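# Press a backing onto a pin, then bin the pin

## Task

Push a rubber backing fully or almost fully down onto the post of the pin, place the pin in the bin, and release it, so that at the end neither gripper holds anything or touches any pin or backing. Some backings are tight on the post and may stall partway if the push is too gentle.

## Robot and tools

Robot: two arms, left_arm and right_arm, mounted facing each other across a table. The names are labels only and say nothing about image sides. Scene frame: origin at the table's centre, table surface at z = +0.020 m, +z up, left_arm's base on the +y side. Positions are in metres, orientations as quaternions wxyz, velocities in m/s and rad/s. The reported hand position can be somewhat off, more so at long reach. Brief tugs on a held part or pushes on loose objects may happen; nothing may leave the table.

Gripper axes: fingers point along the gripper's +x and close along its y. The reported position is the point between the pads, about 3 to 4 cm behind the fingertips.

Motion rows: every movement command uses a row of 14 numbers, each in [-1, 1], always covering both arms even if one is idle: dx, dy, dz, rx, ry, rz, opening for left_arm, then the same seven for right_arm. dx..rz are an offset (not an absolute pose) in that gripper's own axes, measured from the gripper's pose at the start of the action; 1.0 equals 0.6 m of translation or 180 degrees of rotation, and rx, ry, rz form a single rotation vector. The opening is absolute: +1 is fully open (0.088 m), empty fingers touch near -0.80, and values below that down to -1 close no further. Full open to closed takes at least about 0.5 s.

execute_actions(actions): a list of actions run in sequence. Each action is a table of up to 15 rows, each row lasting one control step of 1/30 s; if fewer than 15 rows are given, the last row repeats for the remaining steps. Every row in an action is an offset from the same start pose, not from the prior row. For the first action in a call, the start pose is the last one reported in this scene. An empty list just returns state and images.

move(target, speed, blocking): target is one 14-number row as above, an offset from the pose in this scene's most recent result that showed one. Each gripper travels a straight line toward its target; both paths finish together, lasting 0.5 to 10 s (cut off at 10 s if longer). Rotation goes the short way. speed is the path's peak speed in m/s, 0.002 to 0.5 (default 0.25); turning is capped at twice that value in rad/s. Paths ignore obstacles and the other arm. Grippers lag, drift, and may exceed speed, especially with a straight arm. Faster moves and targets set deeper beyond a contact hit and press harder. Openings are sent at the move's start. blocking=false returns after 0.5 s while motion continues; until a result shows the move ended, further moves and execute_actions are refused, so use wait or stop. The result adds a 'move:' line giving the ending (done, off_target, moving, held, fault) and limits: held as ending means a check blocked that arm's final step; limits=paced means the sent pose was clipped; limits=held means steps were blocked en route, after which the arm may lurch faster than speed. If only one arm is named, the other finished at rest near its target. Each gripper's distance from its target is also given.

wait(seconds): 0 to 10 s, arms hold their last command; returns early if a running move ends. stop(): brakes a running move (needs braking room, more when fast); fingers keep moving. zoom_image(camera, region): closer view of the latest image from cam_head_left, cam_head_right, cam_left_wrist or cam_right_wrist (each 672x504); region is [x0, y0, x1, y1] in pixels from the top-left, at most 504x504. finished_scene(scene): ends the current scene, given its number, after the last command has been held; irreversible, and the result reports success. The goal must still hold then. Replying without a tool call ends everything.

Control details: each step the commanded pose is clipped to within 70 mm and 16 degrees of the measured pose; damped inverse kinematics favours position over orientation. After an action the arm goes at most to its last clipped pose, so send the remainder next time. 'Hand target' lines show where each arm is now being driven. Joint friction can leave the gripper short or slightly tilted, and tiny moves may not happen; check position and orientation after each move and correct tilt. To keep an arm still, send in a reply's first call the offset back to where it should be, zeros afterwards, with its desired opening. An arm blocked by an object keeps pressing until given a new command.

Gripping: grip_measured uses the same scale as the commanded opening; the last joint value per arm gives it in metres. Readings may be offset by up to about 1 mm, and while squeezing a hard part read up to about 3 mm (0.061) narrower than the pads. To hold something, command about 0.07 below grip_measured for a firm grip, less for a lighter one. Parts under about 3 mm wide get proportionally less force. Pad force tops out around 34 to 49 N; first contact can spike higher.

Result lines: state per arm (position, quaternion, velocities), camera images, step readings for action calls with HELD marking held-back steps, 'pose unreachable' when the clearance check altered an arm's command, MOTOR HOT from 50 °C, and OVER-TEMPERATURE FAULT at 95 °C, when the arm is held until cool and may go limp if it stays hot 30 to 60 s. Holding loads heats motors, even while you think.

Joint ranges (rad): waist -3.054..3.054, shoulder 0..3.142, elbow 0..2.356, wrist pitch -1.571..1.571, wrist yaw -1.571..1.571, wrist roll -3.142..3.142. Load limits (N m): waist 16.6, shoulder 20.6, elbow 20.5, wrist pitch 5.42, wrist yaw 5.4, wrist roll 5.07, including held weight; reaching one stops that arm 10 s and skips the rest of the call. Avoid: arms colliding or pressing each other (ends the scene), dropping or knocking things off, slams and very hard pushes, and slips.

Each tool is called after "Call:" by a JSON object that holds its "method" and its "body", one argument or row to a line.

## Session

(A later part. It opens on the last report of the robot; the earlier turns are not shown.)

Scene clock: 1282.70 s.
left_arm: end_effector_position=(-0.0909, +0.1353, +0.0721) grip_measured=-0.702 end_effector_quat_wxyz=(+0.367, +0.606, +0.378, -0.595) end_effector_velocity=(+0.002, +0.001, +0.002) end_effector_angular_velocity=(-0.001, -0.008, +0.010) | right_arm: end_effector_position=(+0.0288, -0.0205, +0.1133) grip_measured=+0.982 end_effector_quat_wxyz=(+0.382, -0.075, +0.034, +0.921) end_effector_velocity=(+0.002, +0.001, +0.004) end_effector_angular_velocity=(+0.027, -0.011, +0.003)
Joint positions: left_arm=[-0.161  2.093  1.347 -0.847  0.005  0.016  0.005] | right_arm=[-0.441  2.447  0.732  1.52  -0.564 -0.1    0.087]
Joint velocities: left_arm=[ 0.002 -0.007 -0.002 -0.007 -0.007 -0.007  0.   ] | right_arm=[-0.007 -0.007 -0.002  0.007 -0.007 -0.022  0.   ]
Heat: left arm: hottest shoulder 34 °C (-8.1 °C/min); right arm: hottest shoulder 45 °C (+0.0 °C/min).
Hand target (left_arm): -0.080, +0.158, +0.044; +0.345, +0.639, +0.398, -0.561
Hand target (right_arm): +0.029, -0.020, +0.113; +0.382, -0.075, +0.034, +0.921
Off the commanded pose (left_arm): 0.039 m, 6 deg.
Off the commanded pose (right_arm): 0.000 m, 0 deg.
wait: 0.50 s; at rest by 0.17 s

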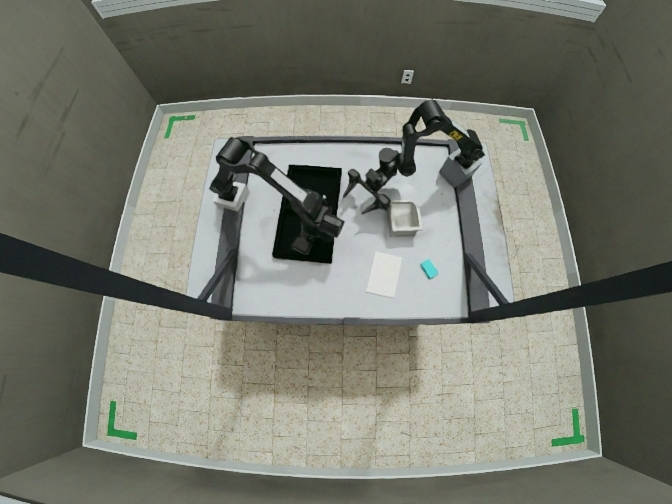

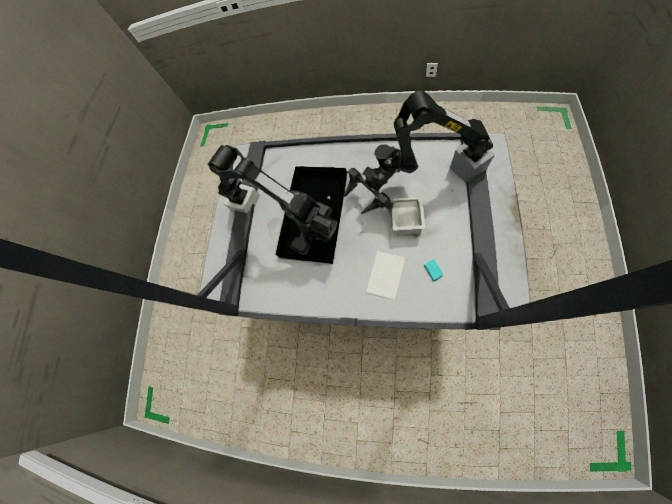

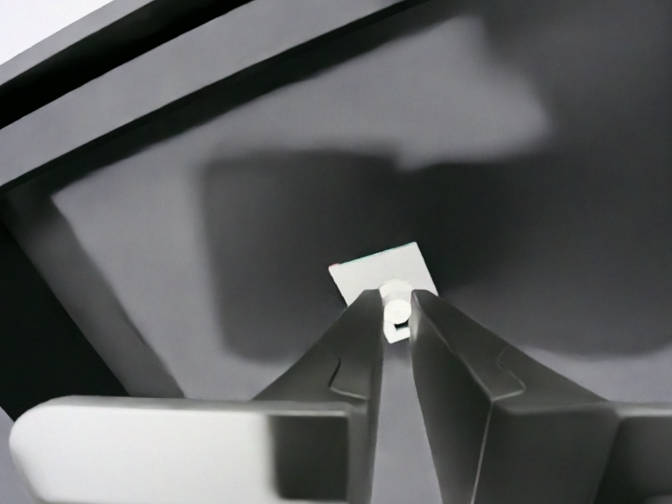

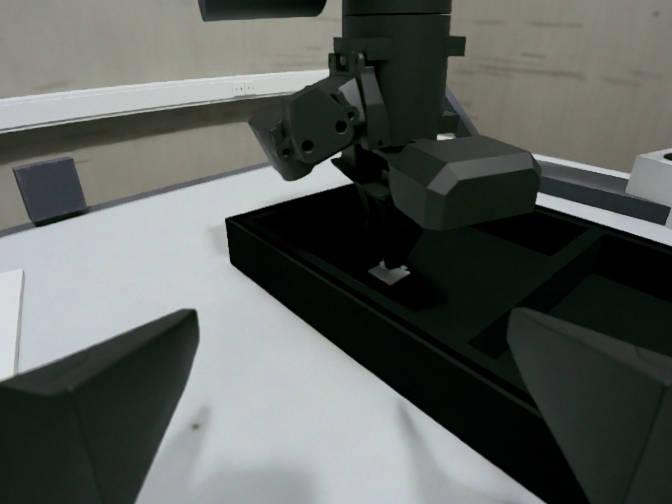

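Call:
{"method": "execute_actions", "body": {
  "actions": [
    [[0.0525,0,-0.038,0,0.0353,0,-0.78,0,0,0,0,0,0,1],[0.0537,0,-0.039,0,0.0362,0,-0.78,0,0,0,0,0,0,1],[0.0548,0,-0.04,0,0.0372,0,-0.78,0,0,0,0,0,0,1],[0.056,0,-0.041,0,0.0381,0,-0.78,0,0,0,0,0,0,1],[0.0571,0,-0.042,0,0.039,0,-0.78,0,0,0,0,0,0,1],[0.0583,0,-0.043,0,0.04,0,-0.78,0,0,0,0,0,0,1],[0.0595,0,-0.044,0,0.0409,0,-0.78,0,0,0,0,0,0,1],[0.0606,0,-0.045,0,0.0418,0,-0.78,0,0,0,0,0,0,1],[0.0618,0,-0.046,0,0.0427,0,-0.78,0,0,0,0,0,0,1],[0.0629,0,-0.047,0,0.0437,0,-0.78,0,0,0,0,0,0,1],[0.0641,0,-0.0479,0,0.0446,0,-0.78,0,0,0,0,0,0,1]]
  ]
}}

Call:
{"method": "zoom_image", "body": {
  "camera": "cam_right_wrist",
  "region": [355, 230, 420, 295]
}}

Call:
{"method": "zoom_image", "body": {
  "camera": "cam_left_wrist",
  "region": [320, 210, 460, 350]
}}

Scene clock: 1325.93 s.
left_arm: end_effector_position=(-0.0905, +0.1361, +0.0710) grip_measured=-0.702 end_effector_quat_wxyz=(+0.366, +0.608, +0.379, -0.594) end_effector_velocity=(-0.001, +0.003, +0.000) end_effector_angular_velocity=(+0.010, +0.003, +0.005) | right_arm: end_effector_position=(+0.0288, -0.0205, +0.1133) grip_measured=+0.982 end_effector_quat_wxyz=(+0.382, -0.075, +0.034, +0.921) end_effector_velocity=(-0.002, -0.001, +0.001) end_effector_angular_velocity=(+0.002, -0.004, +0.011)
Joint positions: left_arm=[-0.161  2.096  1.346 -0.847  0.005  0.016  0.005] | right_arm=[-0.441  2.447  0.732  1.52  -0.564 -0.1    0.087]
Joint velocities: left_arm=[-0.002 -0.002 -0.002 -0.007  0.007 -0.007 -0.   ] | right_arm=[ 0.002 -0.007 -0.002 -0.007 -0.007 -0.007 -0.   ]
Heat: left arm: hottest shoulder 32 °C (-3.0 °C/min); right arm: hottest shoulder 45 °C (+0.0 °C/min).
Hand target (left_arm): -0.078, +0.164, +0.038; +0.339, +0.647, +0.403, -0.552
Hand target (right_arm): +0.029, -0.020, +0.113; +0.382, -0.075, +0.034, +0.921
Off the commanded pose (left_arm): 0.047 m, 8 deg.
Off the commanded pose (right_arm): 0.000 m, 0 deg.
Step readings (end_effector_position):
0: left_arm (-0.0909, +0.1353, +0.0721) | right_arm (+0.0288, -0.0205, +0.1133)
1: left_arm (-0.0909, +0.1353, +0.0721) | right_arm (+0.0288, -0.0205, +0.1133)
2: left_arm (-0.0909, +0.1353, +0.0721) | right_arm (+0.0288, -0.0205, +0.1133)
4: left_arm (-0.0908, +0.1355, +0.0721) | right_arm (+0.0288, -0.0205, +0.1133)
8: left_arm (-0.0907, +0.1357, +0.0716) | right_arm (+0.0288, -0.0205, +0.1133)
15: end_effector_position above

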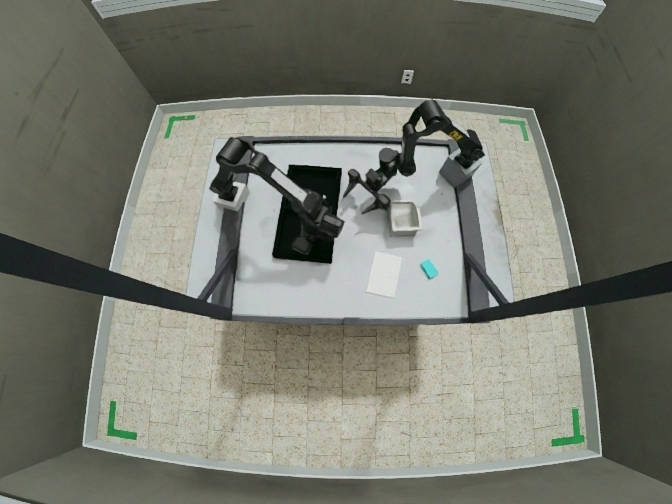

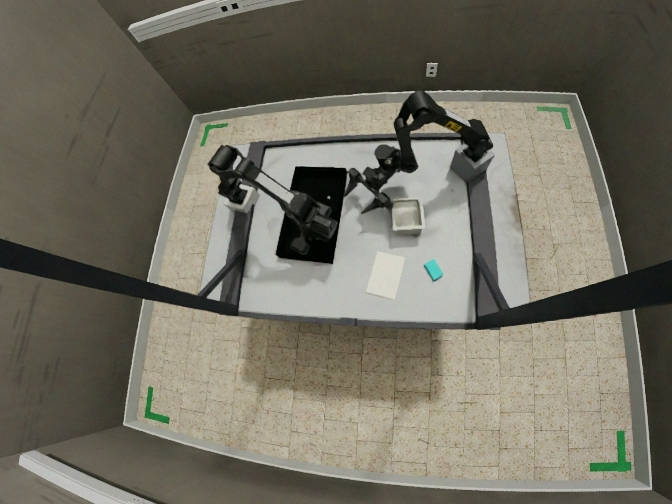

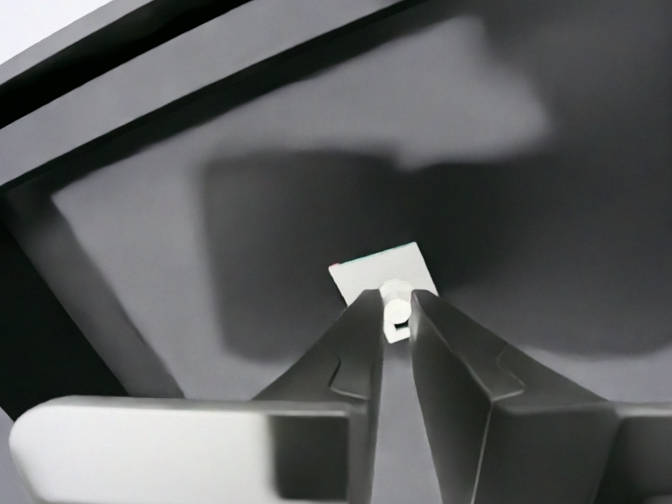

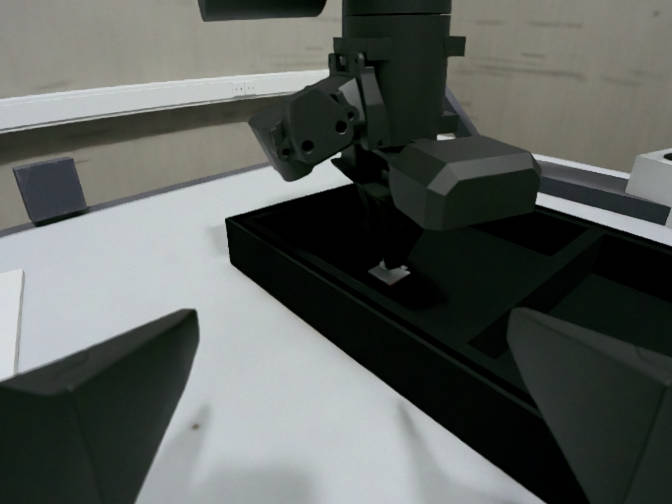

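Region (355, 230, 420, 295) of cam_right_wrist's 672x504 image, scaled by 7.754, with more detail than that image has.

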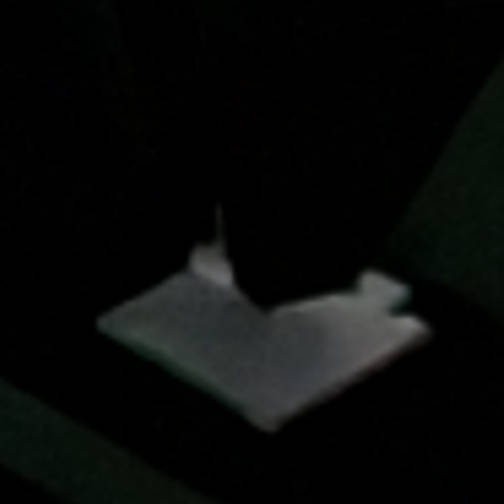

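Region (320, 210, 460, 350) of cam_left_wrist's 672x504 image, scaled by 3.600, with more detail than that image has.

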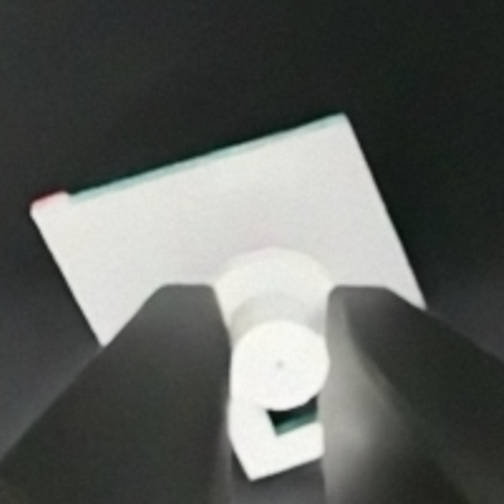

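Call:
{"method": "execute_actions", "body": {
  "actions": [
    [[0.0635,0,-0.0452,0.01,0.0431,-0.0007,-0.78,0,0,0,0,0,0,1],[0.0646,0,-0.044,0.02,0.0429,-0.0013,-0.78,0,0,0,0,0,0,1],[0.0657,0,-0.0427,0.03,0.0427,-0.002,-0.78,0,0,0,0,0,0,1],[0.0657,0,-0.0427,0.04,0.0427,-0.0027,-0.78,0,0,0,0,0,0,1],[0.0657,0,-0.0427,0.05,0.0427,-0.0034,-0.78,0,0,0,0,0,0,1],[0.0657,0,-0.0427,0.06,0.0427,-0.004,-0.78,0,0,0,0,0,0,1],[0.0657,0,-0.0427,0.065,0.0427,-0.0044,-0.78,0,0,0,0,0,0,1],[0.0657,0,-0.0427,0.06,0.0427,-0.004,-0.78,0,0,0,0,0,0,1],[0.0657,0,-0.0427,0.05,0.0427,-0.0034,-0.78,0,0,0,0,0,0,1],[0.0657,0,-0.0427,0.04,0.0427,-0.0027,-0.78,0,0,0,0,0,0,1],[0.0657,0,-0.0427,0.03,0.0427,-0.002,-0.78,0,0,0,0,0,0,1],[0.0657,0,-0.0427,0.02,0.0427,-0.0013,-0.78,0,0,0,0,0,0,1],[0.0657,0,-0.0427,0.01,0.0427,-0.0007,-0.78,0,0,0,0,0,0,1],[0.0657,0,-0.0427,0,0.0427,0,-0.78,0,0,0,0,0,0,1],[0.0657,0,-0.0427,0,0.0427,0,-0.78,0,0,0,0,0,0,1]]
  ]
}}

Call:
{"method": "wait", "body": {
  "seconds": 0.4
}}

Call:
{"method": "zoom_image", "body": {
  "camera": "cam_right_wrist",
  "region": [355, 230, 420, 295]
}}

Call:
{"method": "zoom_image", "body": {
  "camera": "cam_left_wrist",
  "region": [320, 210, 460, 350]
}}

Scene clock: 1401.10 s.
left_arm: end_effector_position=(-0.0904, +0.1364, +0.0702) grip_measured=-0.702 end_effector_quat_wxyz=(+0.349, +0.618, +0.364, -0.603) end_effector_velocity=(+0.003, +0.001, +0.000) end_effector_angular_velocity=(-0.007, -0.038, +0.531) | right_arm: end_effector_position=(+0.0288, -0.0205, +0.1133) grip_measured=+0.982 end_effector_quat_wxyz=(+0.382, -0.075, +0.034, +0.921) end_effector_velocity=(+0.000, -0.000, +0.002) end_effector_angular_velocity=(+0.012, -0.002, +0.006)
Joint positions: left_arm=[-0.161  2.098  1.346 -0.848  0.005  0.07   0.005] | right_arm=[-0.441  2.447  0.732  1.52  -0.564 -0.1    0.087]
Joint velocities: left_arm=[-0.002 -0.002 -0.002 -0.007 -0.022 -0.535 -0.   ] | right_arm=[-0.002 -0.002 -0.002  0.007 -0.007 -0.007 -0.   ]
Heat: left arm: hottest shoulder 30 °C (-1.0 °C/min); right arm: hottest shoulder 45 °C (+0.0 °C/min).
Hand target (left_arm): -0.078, +0.162, +0.036; +0.340, +0.647, +0.401, -0.552
Hand target (right_arm): +0.029, -0.020, +0.113; +0.382, -0.075, +0.034, +0.921
Off the commanded pose (left_arm): 0.046 m, 8 deg.
Off the commanded pose (right_arm): 0.000 m, 0 deg.
Step readings (end_effector_position):
0: left_arm (-0.0905, +0.1361, +0.0708) | right_arm (+0.0288, -0.0205, +0.1133)
1: left_arm (-0.0905, +0.1361, +0.0708) | right_arm (+0.0288, -0.0205, +0.1133)
2: left_arm (-0.0905, +0.1362, +0.0706) | right_arm (+0.0288, -0.0205, +0.1133)
4: left_arm (-0.0904, +0.1363, +0.0703) | right_arm (+0.0288, -0.0205, +0.1133)
8: left_arm (-0.0904, +0.1364, +0.0702) | right_arm (+0.0288, -0.0205, +0.1133)
15: end_effector_position above

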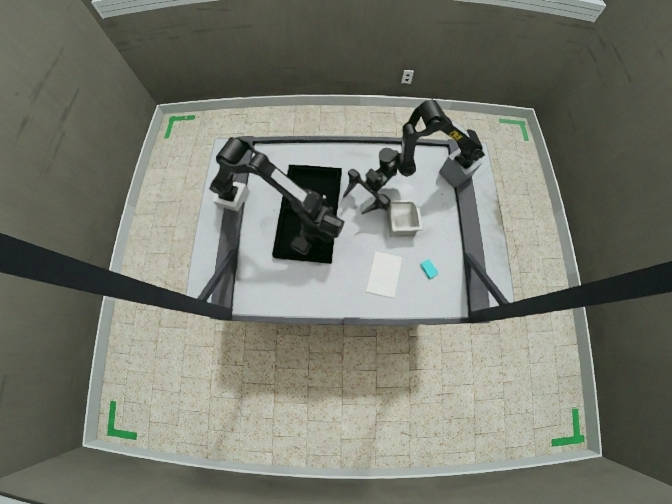

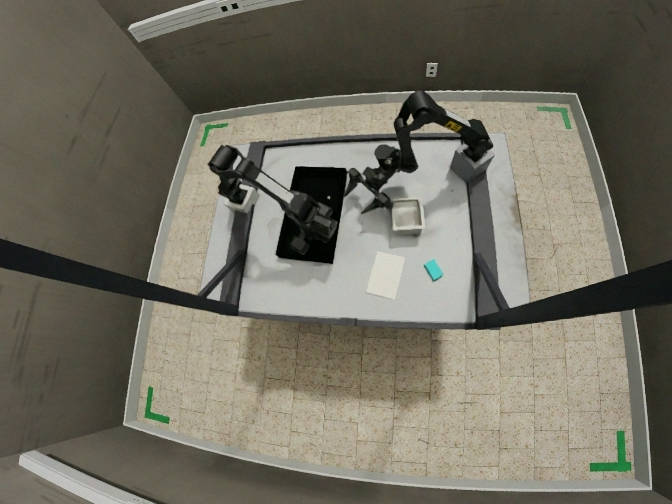

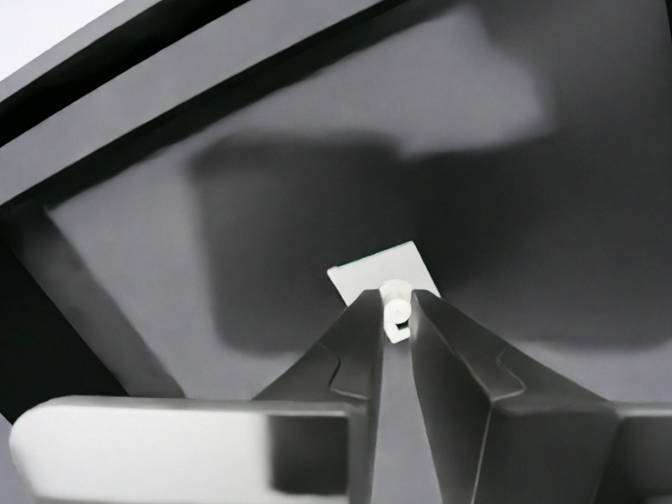

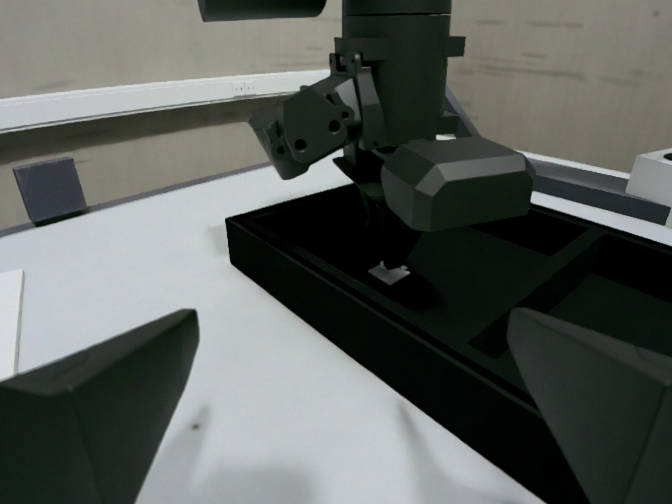

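Scene clock: 1401.50 s.
left_arm: end_effector_position=(-0.0904, +0.1364, +0.0702) grip_measured=-0.702 end_effector_quat_wxyz=(+0.364, +0.610, +0.378, -0.594) end_effector_velocity=(-0.001, -0.003, +0.001) end_effector_angular_velocity=(-0.014, -0.002, +0.019) | right_arm: end_effector_position=(+0.0288, -0.0205, +0.1133) grip_measured=+0.982 end_effector_quat_wxyz=(+0.382, -0.075, +0.034, +0.921) end_effector_velocity=(-0.003, -0.005, -0.004) end_effector_angular_velocity=(-0.022, -0.007, +0.025)
Joint positions: left_arm=[-0.161  2.098  1.346 -0.848  0.005  0.023  0.005] | right_arm=[-0.441  2.447  0.732  1.52  -0.564 -0.1    0.087]
Joint velocities: left_arm=[-0.002 -0.002  0.002  0.007 -0.007 -0.022  0.   ] | right_arm=[ 0.002 -0.002 -0.007 -0.022 -0.022 -0.007 -0.   ]
Heat: left arm: hottest shoulder 30 °C (-1.0 °C/min); right arm: hottest shoulder 45 °C (+0.0 °C/min).
Hand target (left_arm): -0.078, +0.162, +0.036; +0.340, +0.647, +0.401, -0.552
Hand target (right_arm): +0.029, -0.020, +0.113; +0.382, -0.075, +0.034, +0.921
Off the commanded pose (left_arm): 0.046 m, 8 deg.
Off the commanded pose (right_arm): 0.000 m, 0 deg.
wait: 0.40 s; at rest by 0.33 s

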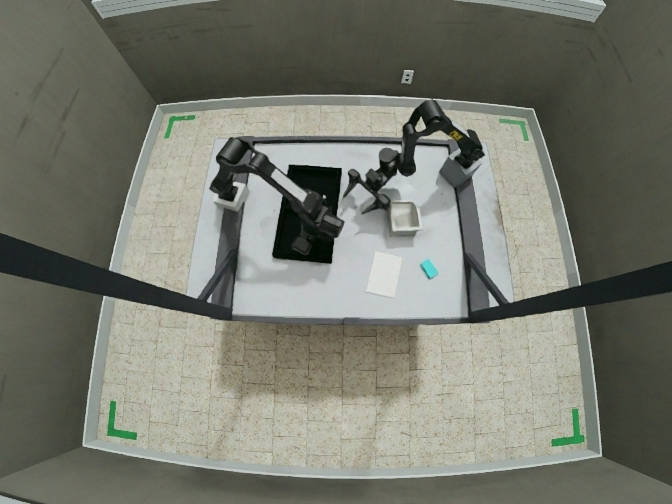

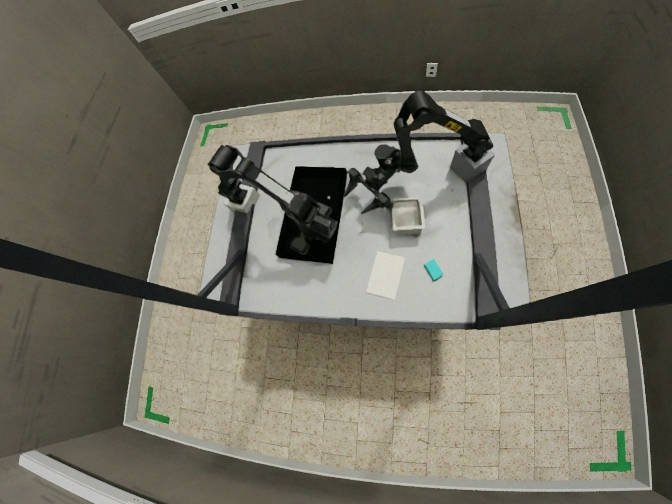

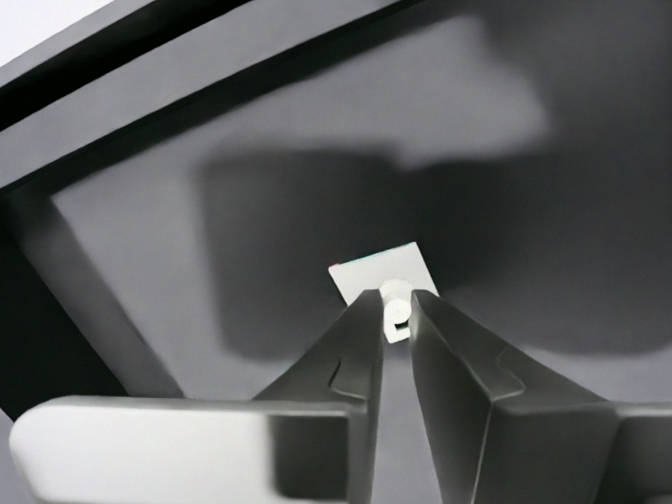

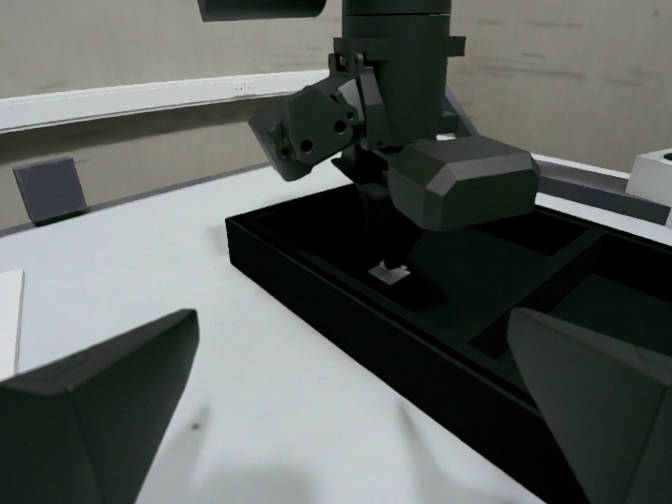

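Region (355, 230, 420, 295) of cam_right_wrist's 672x504 image, scaled by 7.754, with more detail than that image has.

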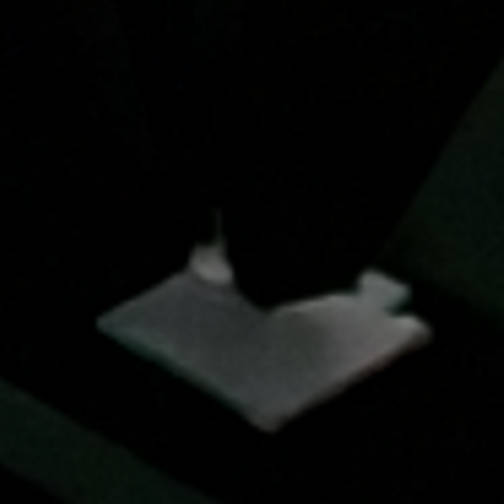

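Region (320, 210, 460, 350) of cam_left_wrist's 672x504 image, scaled by 3.600, with more detail than that image has.

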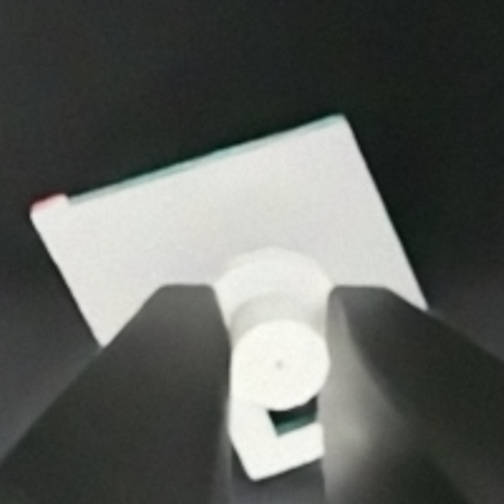

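Call:
{"method": "execute_actions", "body": {
  "actions": []
}}

Scene clock: 1432.70 s.
left_arm: end_effector_position=(-0.0904, +0.1364, +0.0702) grip_measured=-0.702 end_effector_quat_wxyz=(+0.364, +0.610, +0.378, -0.594) end_effector_velocity=(-0.001, +0.003, -0.001) end_effector_angular_velocity=(+0.014, +0.001, +0.020) | right_arm: end_effector_position=(+0.0288, -0.0205, +0.1133) grip_measured=+0.982 end_effector_quat_wxyz=(+0.382, -0.075, +0.034, +0.921) end_effector_velocity=(+0.002, +0.000, +0.001) end_effector_angular_velocity=(+0.002, -0.004, +0.001)
Joint positions: left_arm=[-0.161  2.098  1.346 -0.848  0.005  0.023  0.005] | right_arm=[-0.441  2.447  0.732  1.52  -0.564 -0.1    0.087]
Joint velocities: left_arm=[-0.002  0.002 -0.002 -0.007  0.007 -0.022 -0.   ] | right_arm=[-0.007 -0.007 -0.002 -0.007 -0.007 -0.007 -0.   ]
Heat: left arm: hottest shoulder 29 °C (-1.0 °C/min); right arm: hottest shoulder 46 °C (+1.0 °C/min).
Hand target (left_arm): -0.078, +0.162, +0.036; +0.340, +0.647, +0.401, -0.552
Hand target (right_arm): +0.029, -0.020, +0.113; +0.382, -0.075, +0.034, +0.921
Off the commanded pose (left_arm): 0.046 m, 8 deg.
Off the commanded pose (right_arm): 0.000 m, 0 deg.

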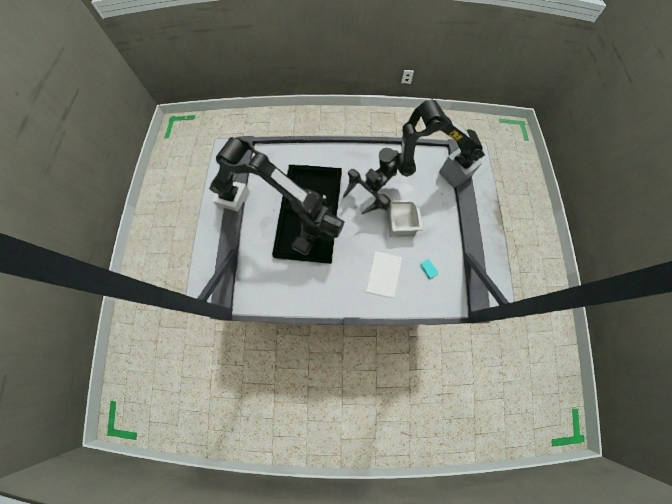

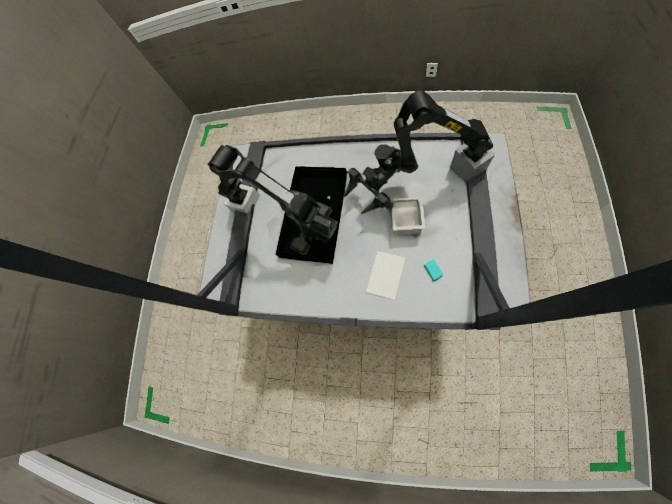

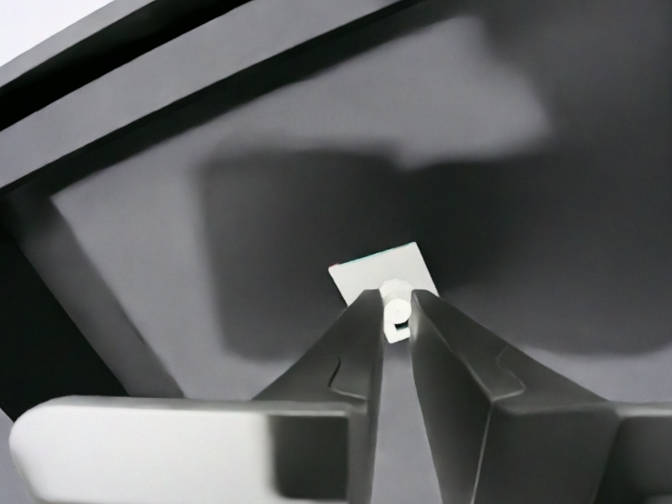

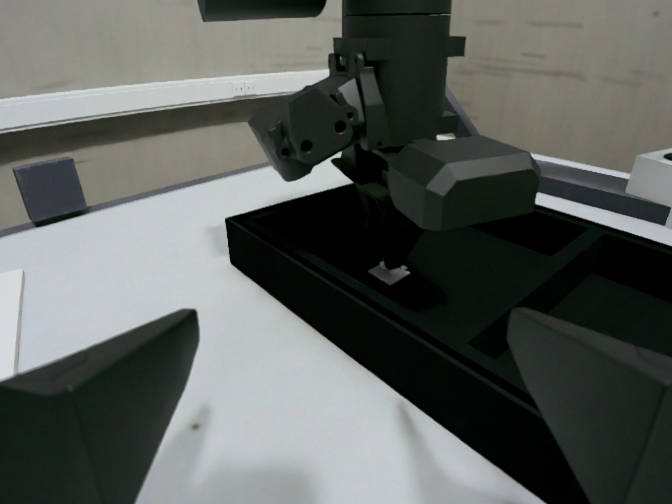

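Call:
{"method": "zoom_image", "body": {
  "camera": "cam_right_wrist",
  "region": [355, 230, 420, 295]
}}

Call:
{"method": "zoom_image", "body": {
  "camera": "cam_left_wrist",
  "region": [320, 230, 460, 370]
}}

Region (355, 230, 420, 295) of cam_right_wrist's 672x504 image, scaled by 7.754, with more detail than that image has.

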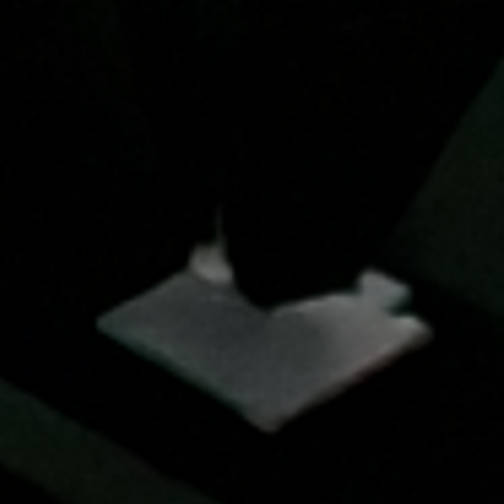

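Region (320, 230, 460, 370) of cam_left_wrist's 672x504 image, scaled by 3.600, with more detail than that image has.

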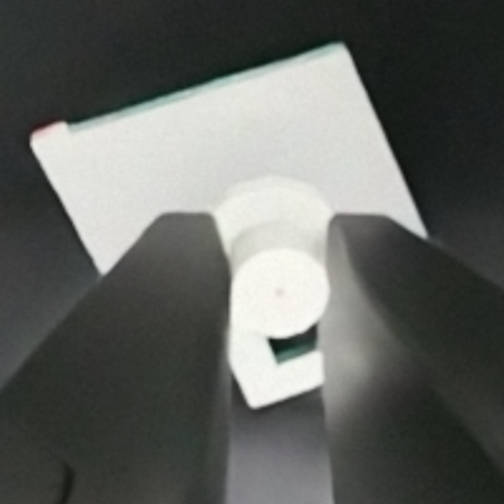

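Call:
{"method": "execute_actions", "body": {
  "actions": [
    [[0.060,0,-0.039,0,0.039,0,-0.78,0,0,0,0,0,0,1],[0.055,0,-0.036,0,0.036,0,-0.78,0,0,0,0,0,0,1],[0.050,0,-0.033,0,0.033,0,-0.78,0,0,0,0,0,0,1],[0.045,0,-0.030,0,0.030,0,-0.78,0,0,0,0,0,0,1],[0.040,0,-0.026,0,0.026,0,-0.78,0,0,0,0,0,0,1],[0.035,0,-0.023,0,0.023,0,-0.78,0,0,0,0,0,0,1],[0.030,0,-0.020,0,0.020,0,-0.78,0,0,0,0,0,0,1],[0.025,0,-0.016,0,0.016,0,-0.78,0,0,0,0,0,0,1],[0.020,0,-0.013,0,0.013,0,-0.78,0,0,0,0,0,0,1],[0.015,0,-0.010,0,0.010,0,-0.78,0,0,0,0,0,0,1],[0.010,0,-0.007,0,0.007,0,-0.78,0,0,0,0,0,0,1],[0.005,0,-0.003,0,0.003,0,-0.78,0,0,0,0,0,0,1],[0,0,0,0,0,0,-0.78,0,0,0,0,0,0,1]],
    [[0,0,0,0,0,0,-0.78,0,0,0,0,0,0,1]]
  ]
}}

Scene clock: 1468.90 s.
left_arm: end_effector_position=(-0.0921, +0.1327, +0.0767) grip_measured=-0.702 end_effector_quat_wxyz=(+0.368, +0.604, +0.374, -0.601) end_effector_velocity=(+0.002, +0.004, -0.002) end_effector_angular_velocity=(+0.012, -0.014, +0.005) | right_arm: end_effector_position=(+0.0288, -0.0205, +0.1133) grip_measured=+0.982 end_effector_quat_wxyz=(+0.382, -0.075, +0.034, +0.921) end_effector_velocity=(+0.000, -0.002, -0.004) end_effector_angular_velocity=(-0.027, +0.002, +0.004)
Joint positions: left_arm=[-0.161  2.084  1.354 -0.849  0.005  0.023  0.005] | right_arm=[-0.441  2.447  0.732  1.52  -0.564 -0.1    0.087]
Joint velocities: left_arm=[-0.002  0.002 -0.007 -0.007 -0.007 -0.007 -0.   ] | right_arm=[-0.002 -0.002 -0.002 -0.022 -0.007  0.007 -0.   ]
Heat: left arm: hottest shoulder 29 °C (-1.0 °C/min); right arm: hottest shoulder 46 °C (+1.0 °C/min).
Hand target (left_arm): -0.092, +0.133, +0.076; +0.367, +0.605, +0.375, -0.600
Hand target (right_arm): +0.029, -0.020, +0.113; +0.382, -0.075, +0.034, +0.921
Off the commanded pose (left_arm): 0.001 m, 0 deg.
Off the commanded pose (right_arm): 0.000 m, 0 deg.
Step readings (end_effector_position; steps 1 to 15: 1st action; 16 to 30: 2nd action):
0: left_arm (-0.0904, +0.1364, +0.0702) | right_arm (+0.0288, -0.0205, +0.1133)
1: left_arm (-0.0905, +0.1362, +0.0703) | right_arm (+0.0288, -0.0205, +0.1133)
2: left_arm (-0.0905, +0.1361, +0.0704) | right_arm (+0.0288, -0.0205, +0.1133)
4: left_arm (-0.0907, +0.1356, +0.0711) | right_arm (+0.0288, -0.0205, +0.1133)
8: left_arm (-0.0912, +0.1347, +0.0729) | right_arm (+0.0288, -0.0205, +0.1133)
15: left_arm (-0.0919, +0.1332, +0.0756) | right_arm (+0.0288, -0.0205, +0.1133)
16: left_arm (-0.0920, +0.1330, +0.0762) | right_arm (+0.0288, -0.0205, +0.1133)
17: left_arm (-0.0920, +0.1329, +0.0764) | right_arm (+0.0288, -0.0205, +0.1133)
19: left_arm (-0.0920, +0.1329, +0.0765) | right_arm (+0.0288, -0.0205, +0.1133)
23: left_arm (-0.0921, +0.1327, +0.0767) | right_arm (+0.0288, -0.0205, +0.1133)
30: end_effector_position above

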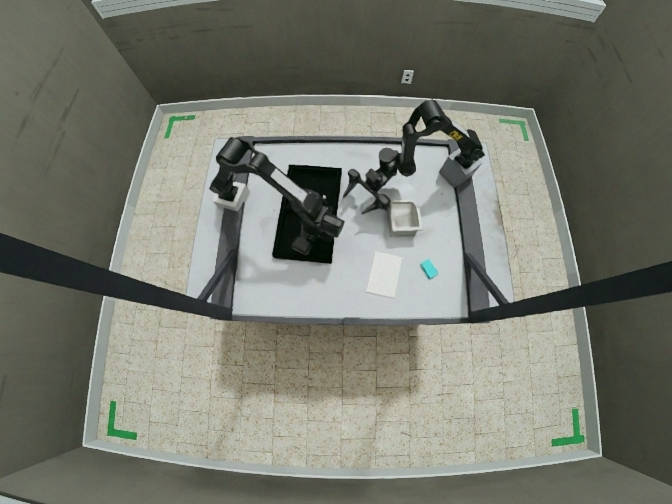

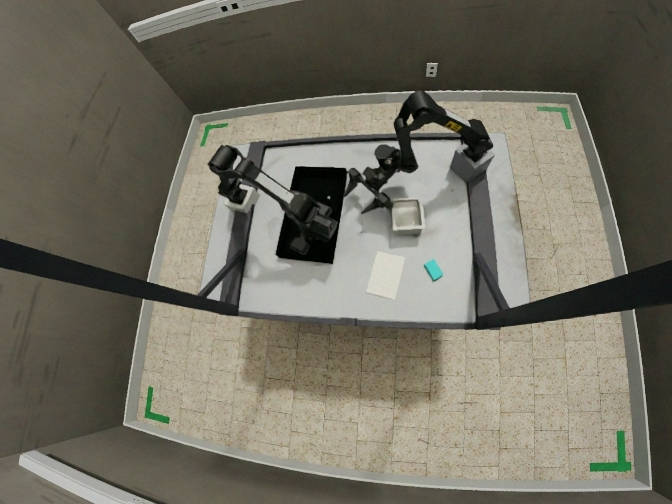

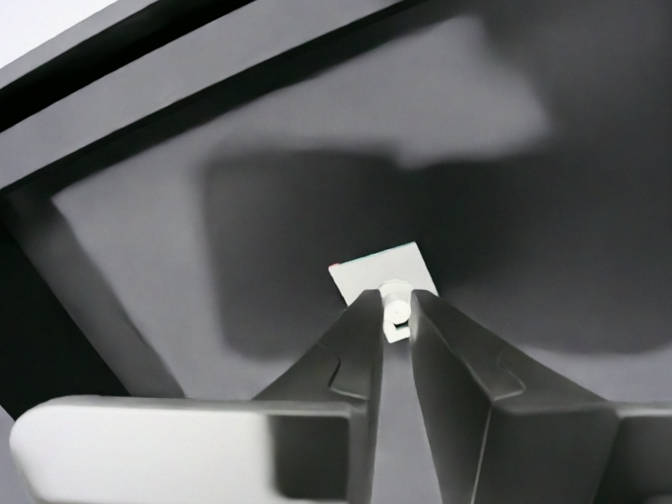

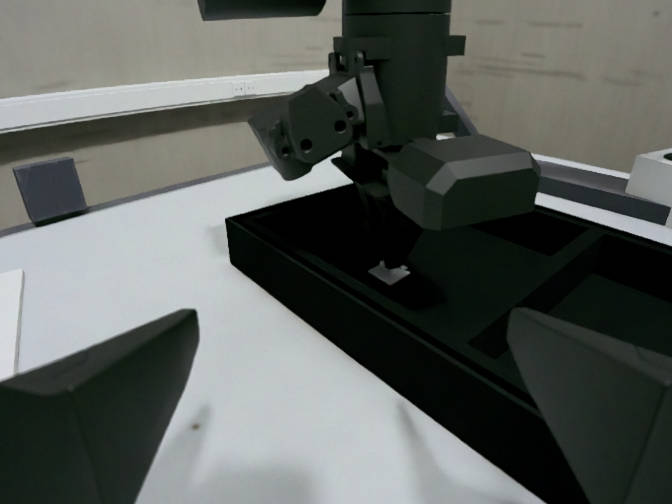

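Call:
{"method": "execute_actions", "body": {
  "actions": [
    [[-0.003,0,0.002,0,-0.002,0,-0.72,0,0,0,0,0,0,1],[-0.003,0,0.002,0,-0.002,0,-0.69,0,0,0,0,0,0,1],[-0.003,0,0.002,0,-0.002,0,-0.66,0,0,0,0,0,0,1],[-0.003,0,0.002,0,-0.002,0,-0.63,0,0,0,0,0,0,1],[-0.003,0,0.002,0,-0.002,0,-0.60,0,0,0,0,0,0,1],[-0.003,0,0.002,0,-0.002,0,-0.57,0,0,0,0,0,0,1],[-0.003,0,0.002,0,-0.002,0,-0.55,0,0,0,0,0,0,1]]
  ]
}}

Call:
{"method": "move", "body": {
  "target": [-0.05,0,0,0,0,0,-0.55,0,0,0,0,0,0,1],
  "speed": 0.05
}}

Call:
{"method": "zoom_image", "body": {
  "camera": "cam_right_wrist",
  "region": [355, 230, 420, 295]
}}

Scene clock: 1481.80 s.
left_arm: end_effector_position=(-0.0922, +0.1325, +0.0771) grip_measured=-0.557 end_effector_quat_wxyz=(+0.368, +0.603, +0.374, -0.601) end_effector_velocity=(-0.000, +0.004, +0.003) end_effector_angular_velocity=(+0.014, +0.001, +0.005) | right_arm: end_effector_position=(+0.0288, -0.0205, +0.1133) grip_measured=+0.982 end_effector_quat_wxyz=(+0.382, -0.075, +0.034, +0.921) end_effector_velocity=(+0.000, -0.001, -0.001) end_effector_angular_velocity=(-0.002, -0.005, +0.006)
Joint positions: left_arm=[-0.161  2.083  1.354 -0.848  0.005  0.023  0.012] | right_arm=[-0.441  2.447  0.732  1.52  -0.564 -0.1    0.087]
Joint velocities: left_arm=[-0.002 -0.007  0.002 -0.022  0.007 -0.007  0.002] | right_arm=[-0.002 -0.002 -0.002 -0.007 -0.007 -0.007 -0.   ]
Heat: left arm: hottest shoulder 32 °C (+3.0 °C/min); right arm: hottest shoulder 46 °C (+0.0 °C/min).
Hand target (left_arm): -0.093, +0.132, +0.078; +0.369, +0.602, +0.373, -0.603
Hand target (right_arm): +0.029, -0.020, +0.113; +0.382, -0.075, +0.034, +0.921
Off the commanded pose (left_arm): 0.002 m, 0 deg.
Off the commanded pose (right_arm): 0.000 m, 0 deg.
Step readings (end_effector_position):
0: left_arm (-0.0921, +0.1327, +0.0767) | right_arm (+0.0288, -0.0205, +0.1133)
1: left_arm (-0.0921, +0.1327, +0.0770) | right_arm (+0.0288, -0.0205, +0.1133)
2: left_arm (-0.0922, +0.1326, +0.0771) | right_arm (+0.0288, -0.0205, +0.1133)
4: left_arm (-0.0922, +0.1326, +0.0771) | right_arm (+0.0288, -0.0205, +0.1133)
8: left_arm (-0.0922, +0.1325, +0.0771) | right_arm (+0.0288, -0.0205, +0.1133)
15: end_effector_position above

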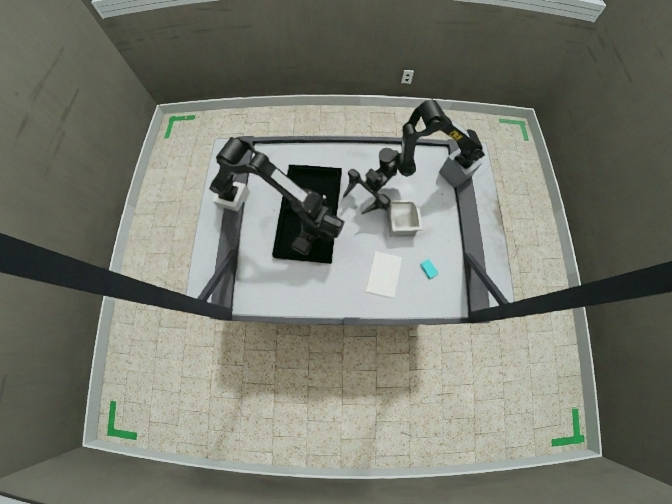

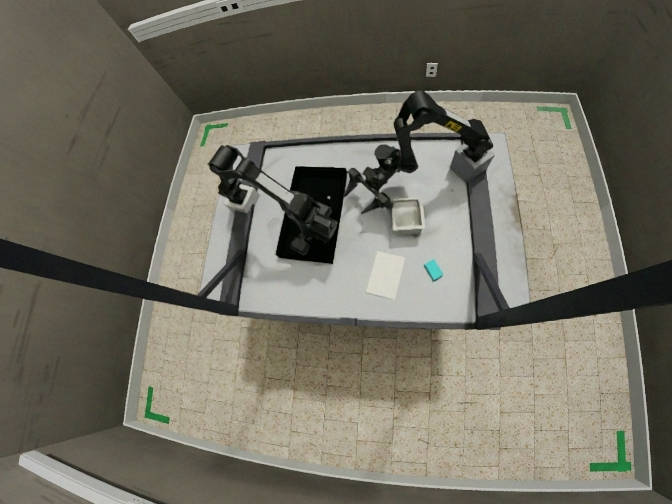

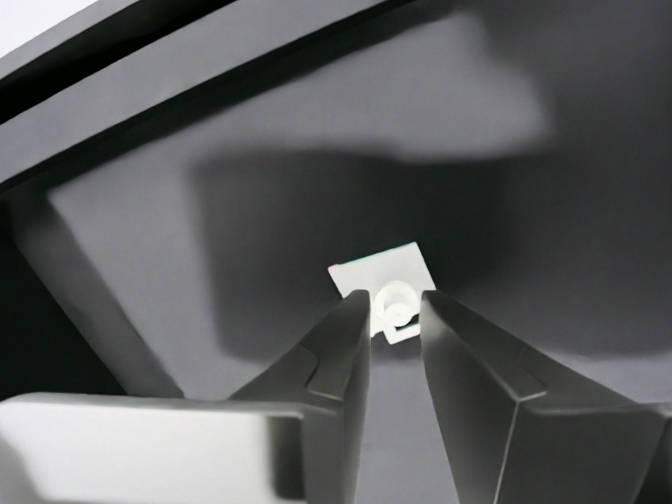

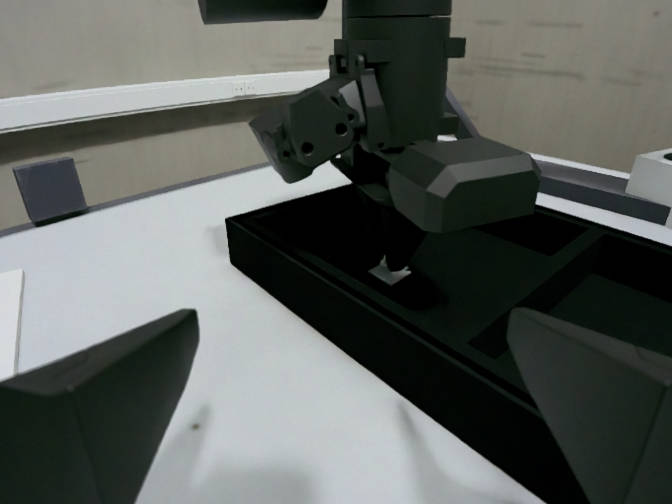

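Scene clock: 1482.73 s.
left_arm: end_effector_position=(-0.0904, +0.1364, +0.0994) grip_measured=-0.553 end_effector_quat_wxyz=(+0.363, +0.610, +0.378, -0.594) end_effector_velocity=(+0.004, +0.004, +0.000) end_effector_angular_velocity=(+0.010, -0.030, +0.033) | right_arm: end_effector_position=(+0.0288, -0.0205, +0.1133) grip_measured=+0.982 end_effector_quat_wxyz=(+0.382, -0.075, +0.034, +0.921) end_effector_velocity=(+0.000, -0.001, -0.001) end_effector_angular_velocity=(-0.013, +0.005, +0.004)
Joint positions: left_arm=[-0.161  2.05   1.4   -0.952  0.005  0.023  0.012] | right_arm=[-0.441  2.447  0.732  1.52  -0.564 -0.1    0.087]
Joint velocities: left_arm=[-0.002 -0.002 -0.002 -0.022 -0.022 -0.037 -0.   ] | right_arm=[-0.002 -0.002 -0.002 -0.007 -0.007  0.007 -0.   ]
Heat: left arm: hottest shoulder 32 °C (+3.0 °C/min); right arm: hottest shoulder 46 °C (+0.0 °C/min).
Hand target (left_arm): -0.092, +0.132, +0.107; +0.368, +0.603, +0.374, -0.601
Hand target (right_arm): +0.029, -0.020, +0.113; +0.382, -0.075, +0.034, +0.921
Off the commanded pose (left_arm): 0.009 m, 1 deg.
Off the commanded pose (right_arm): 0.000 m, 0 deg.
move: off_target (left_arm)

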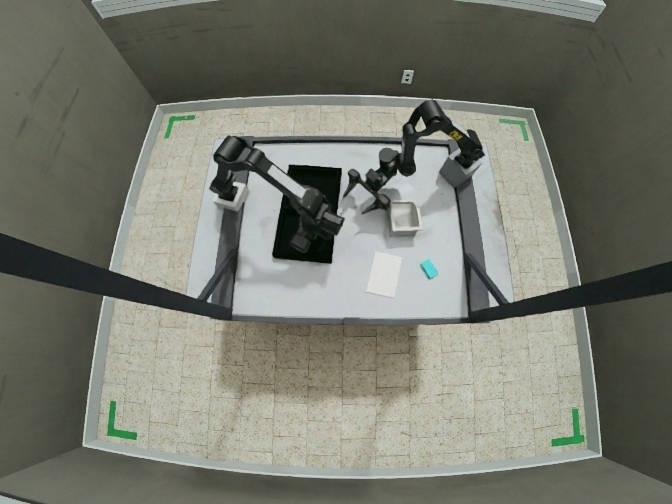

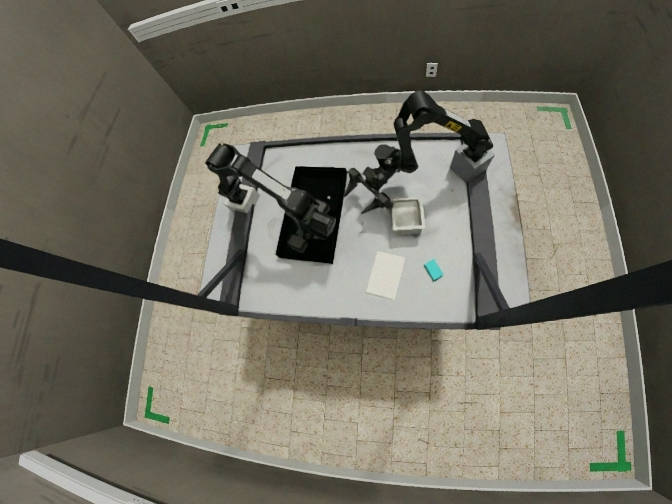

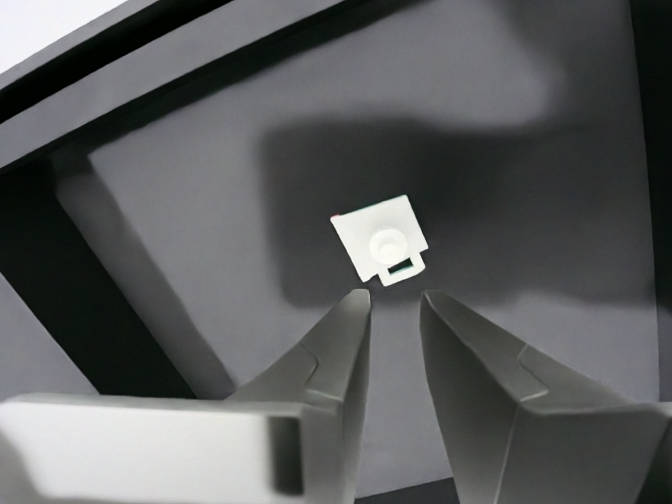

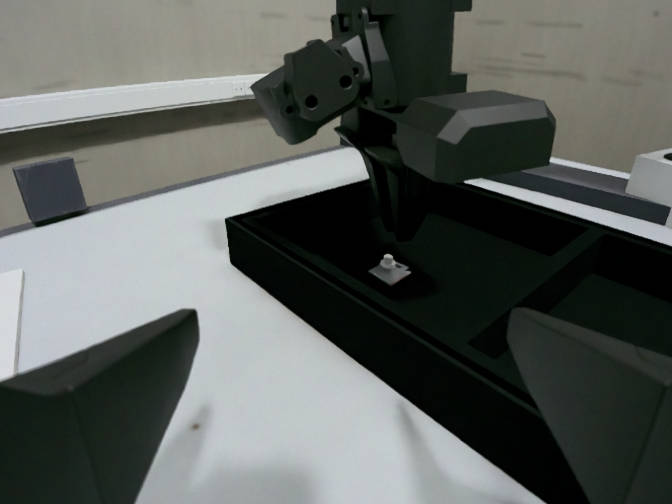

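Region (355, 230, 420, 295) of cam_right_wrist's 672x504 image, scaled by 7.754, with more detail than that image has.

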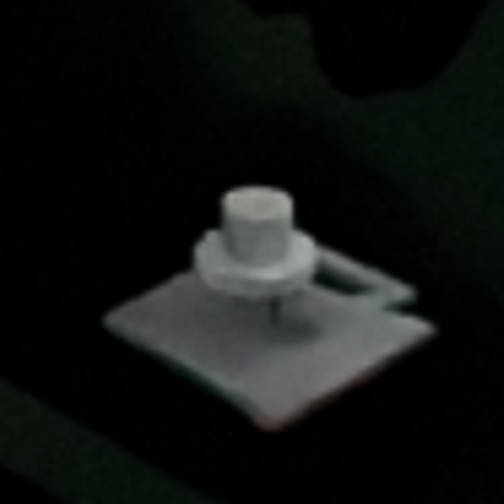

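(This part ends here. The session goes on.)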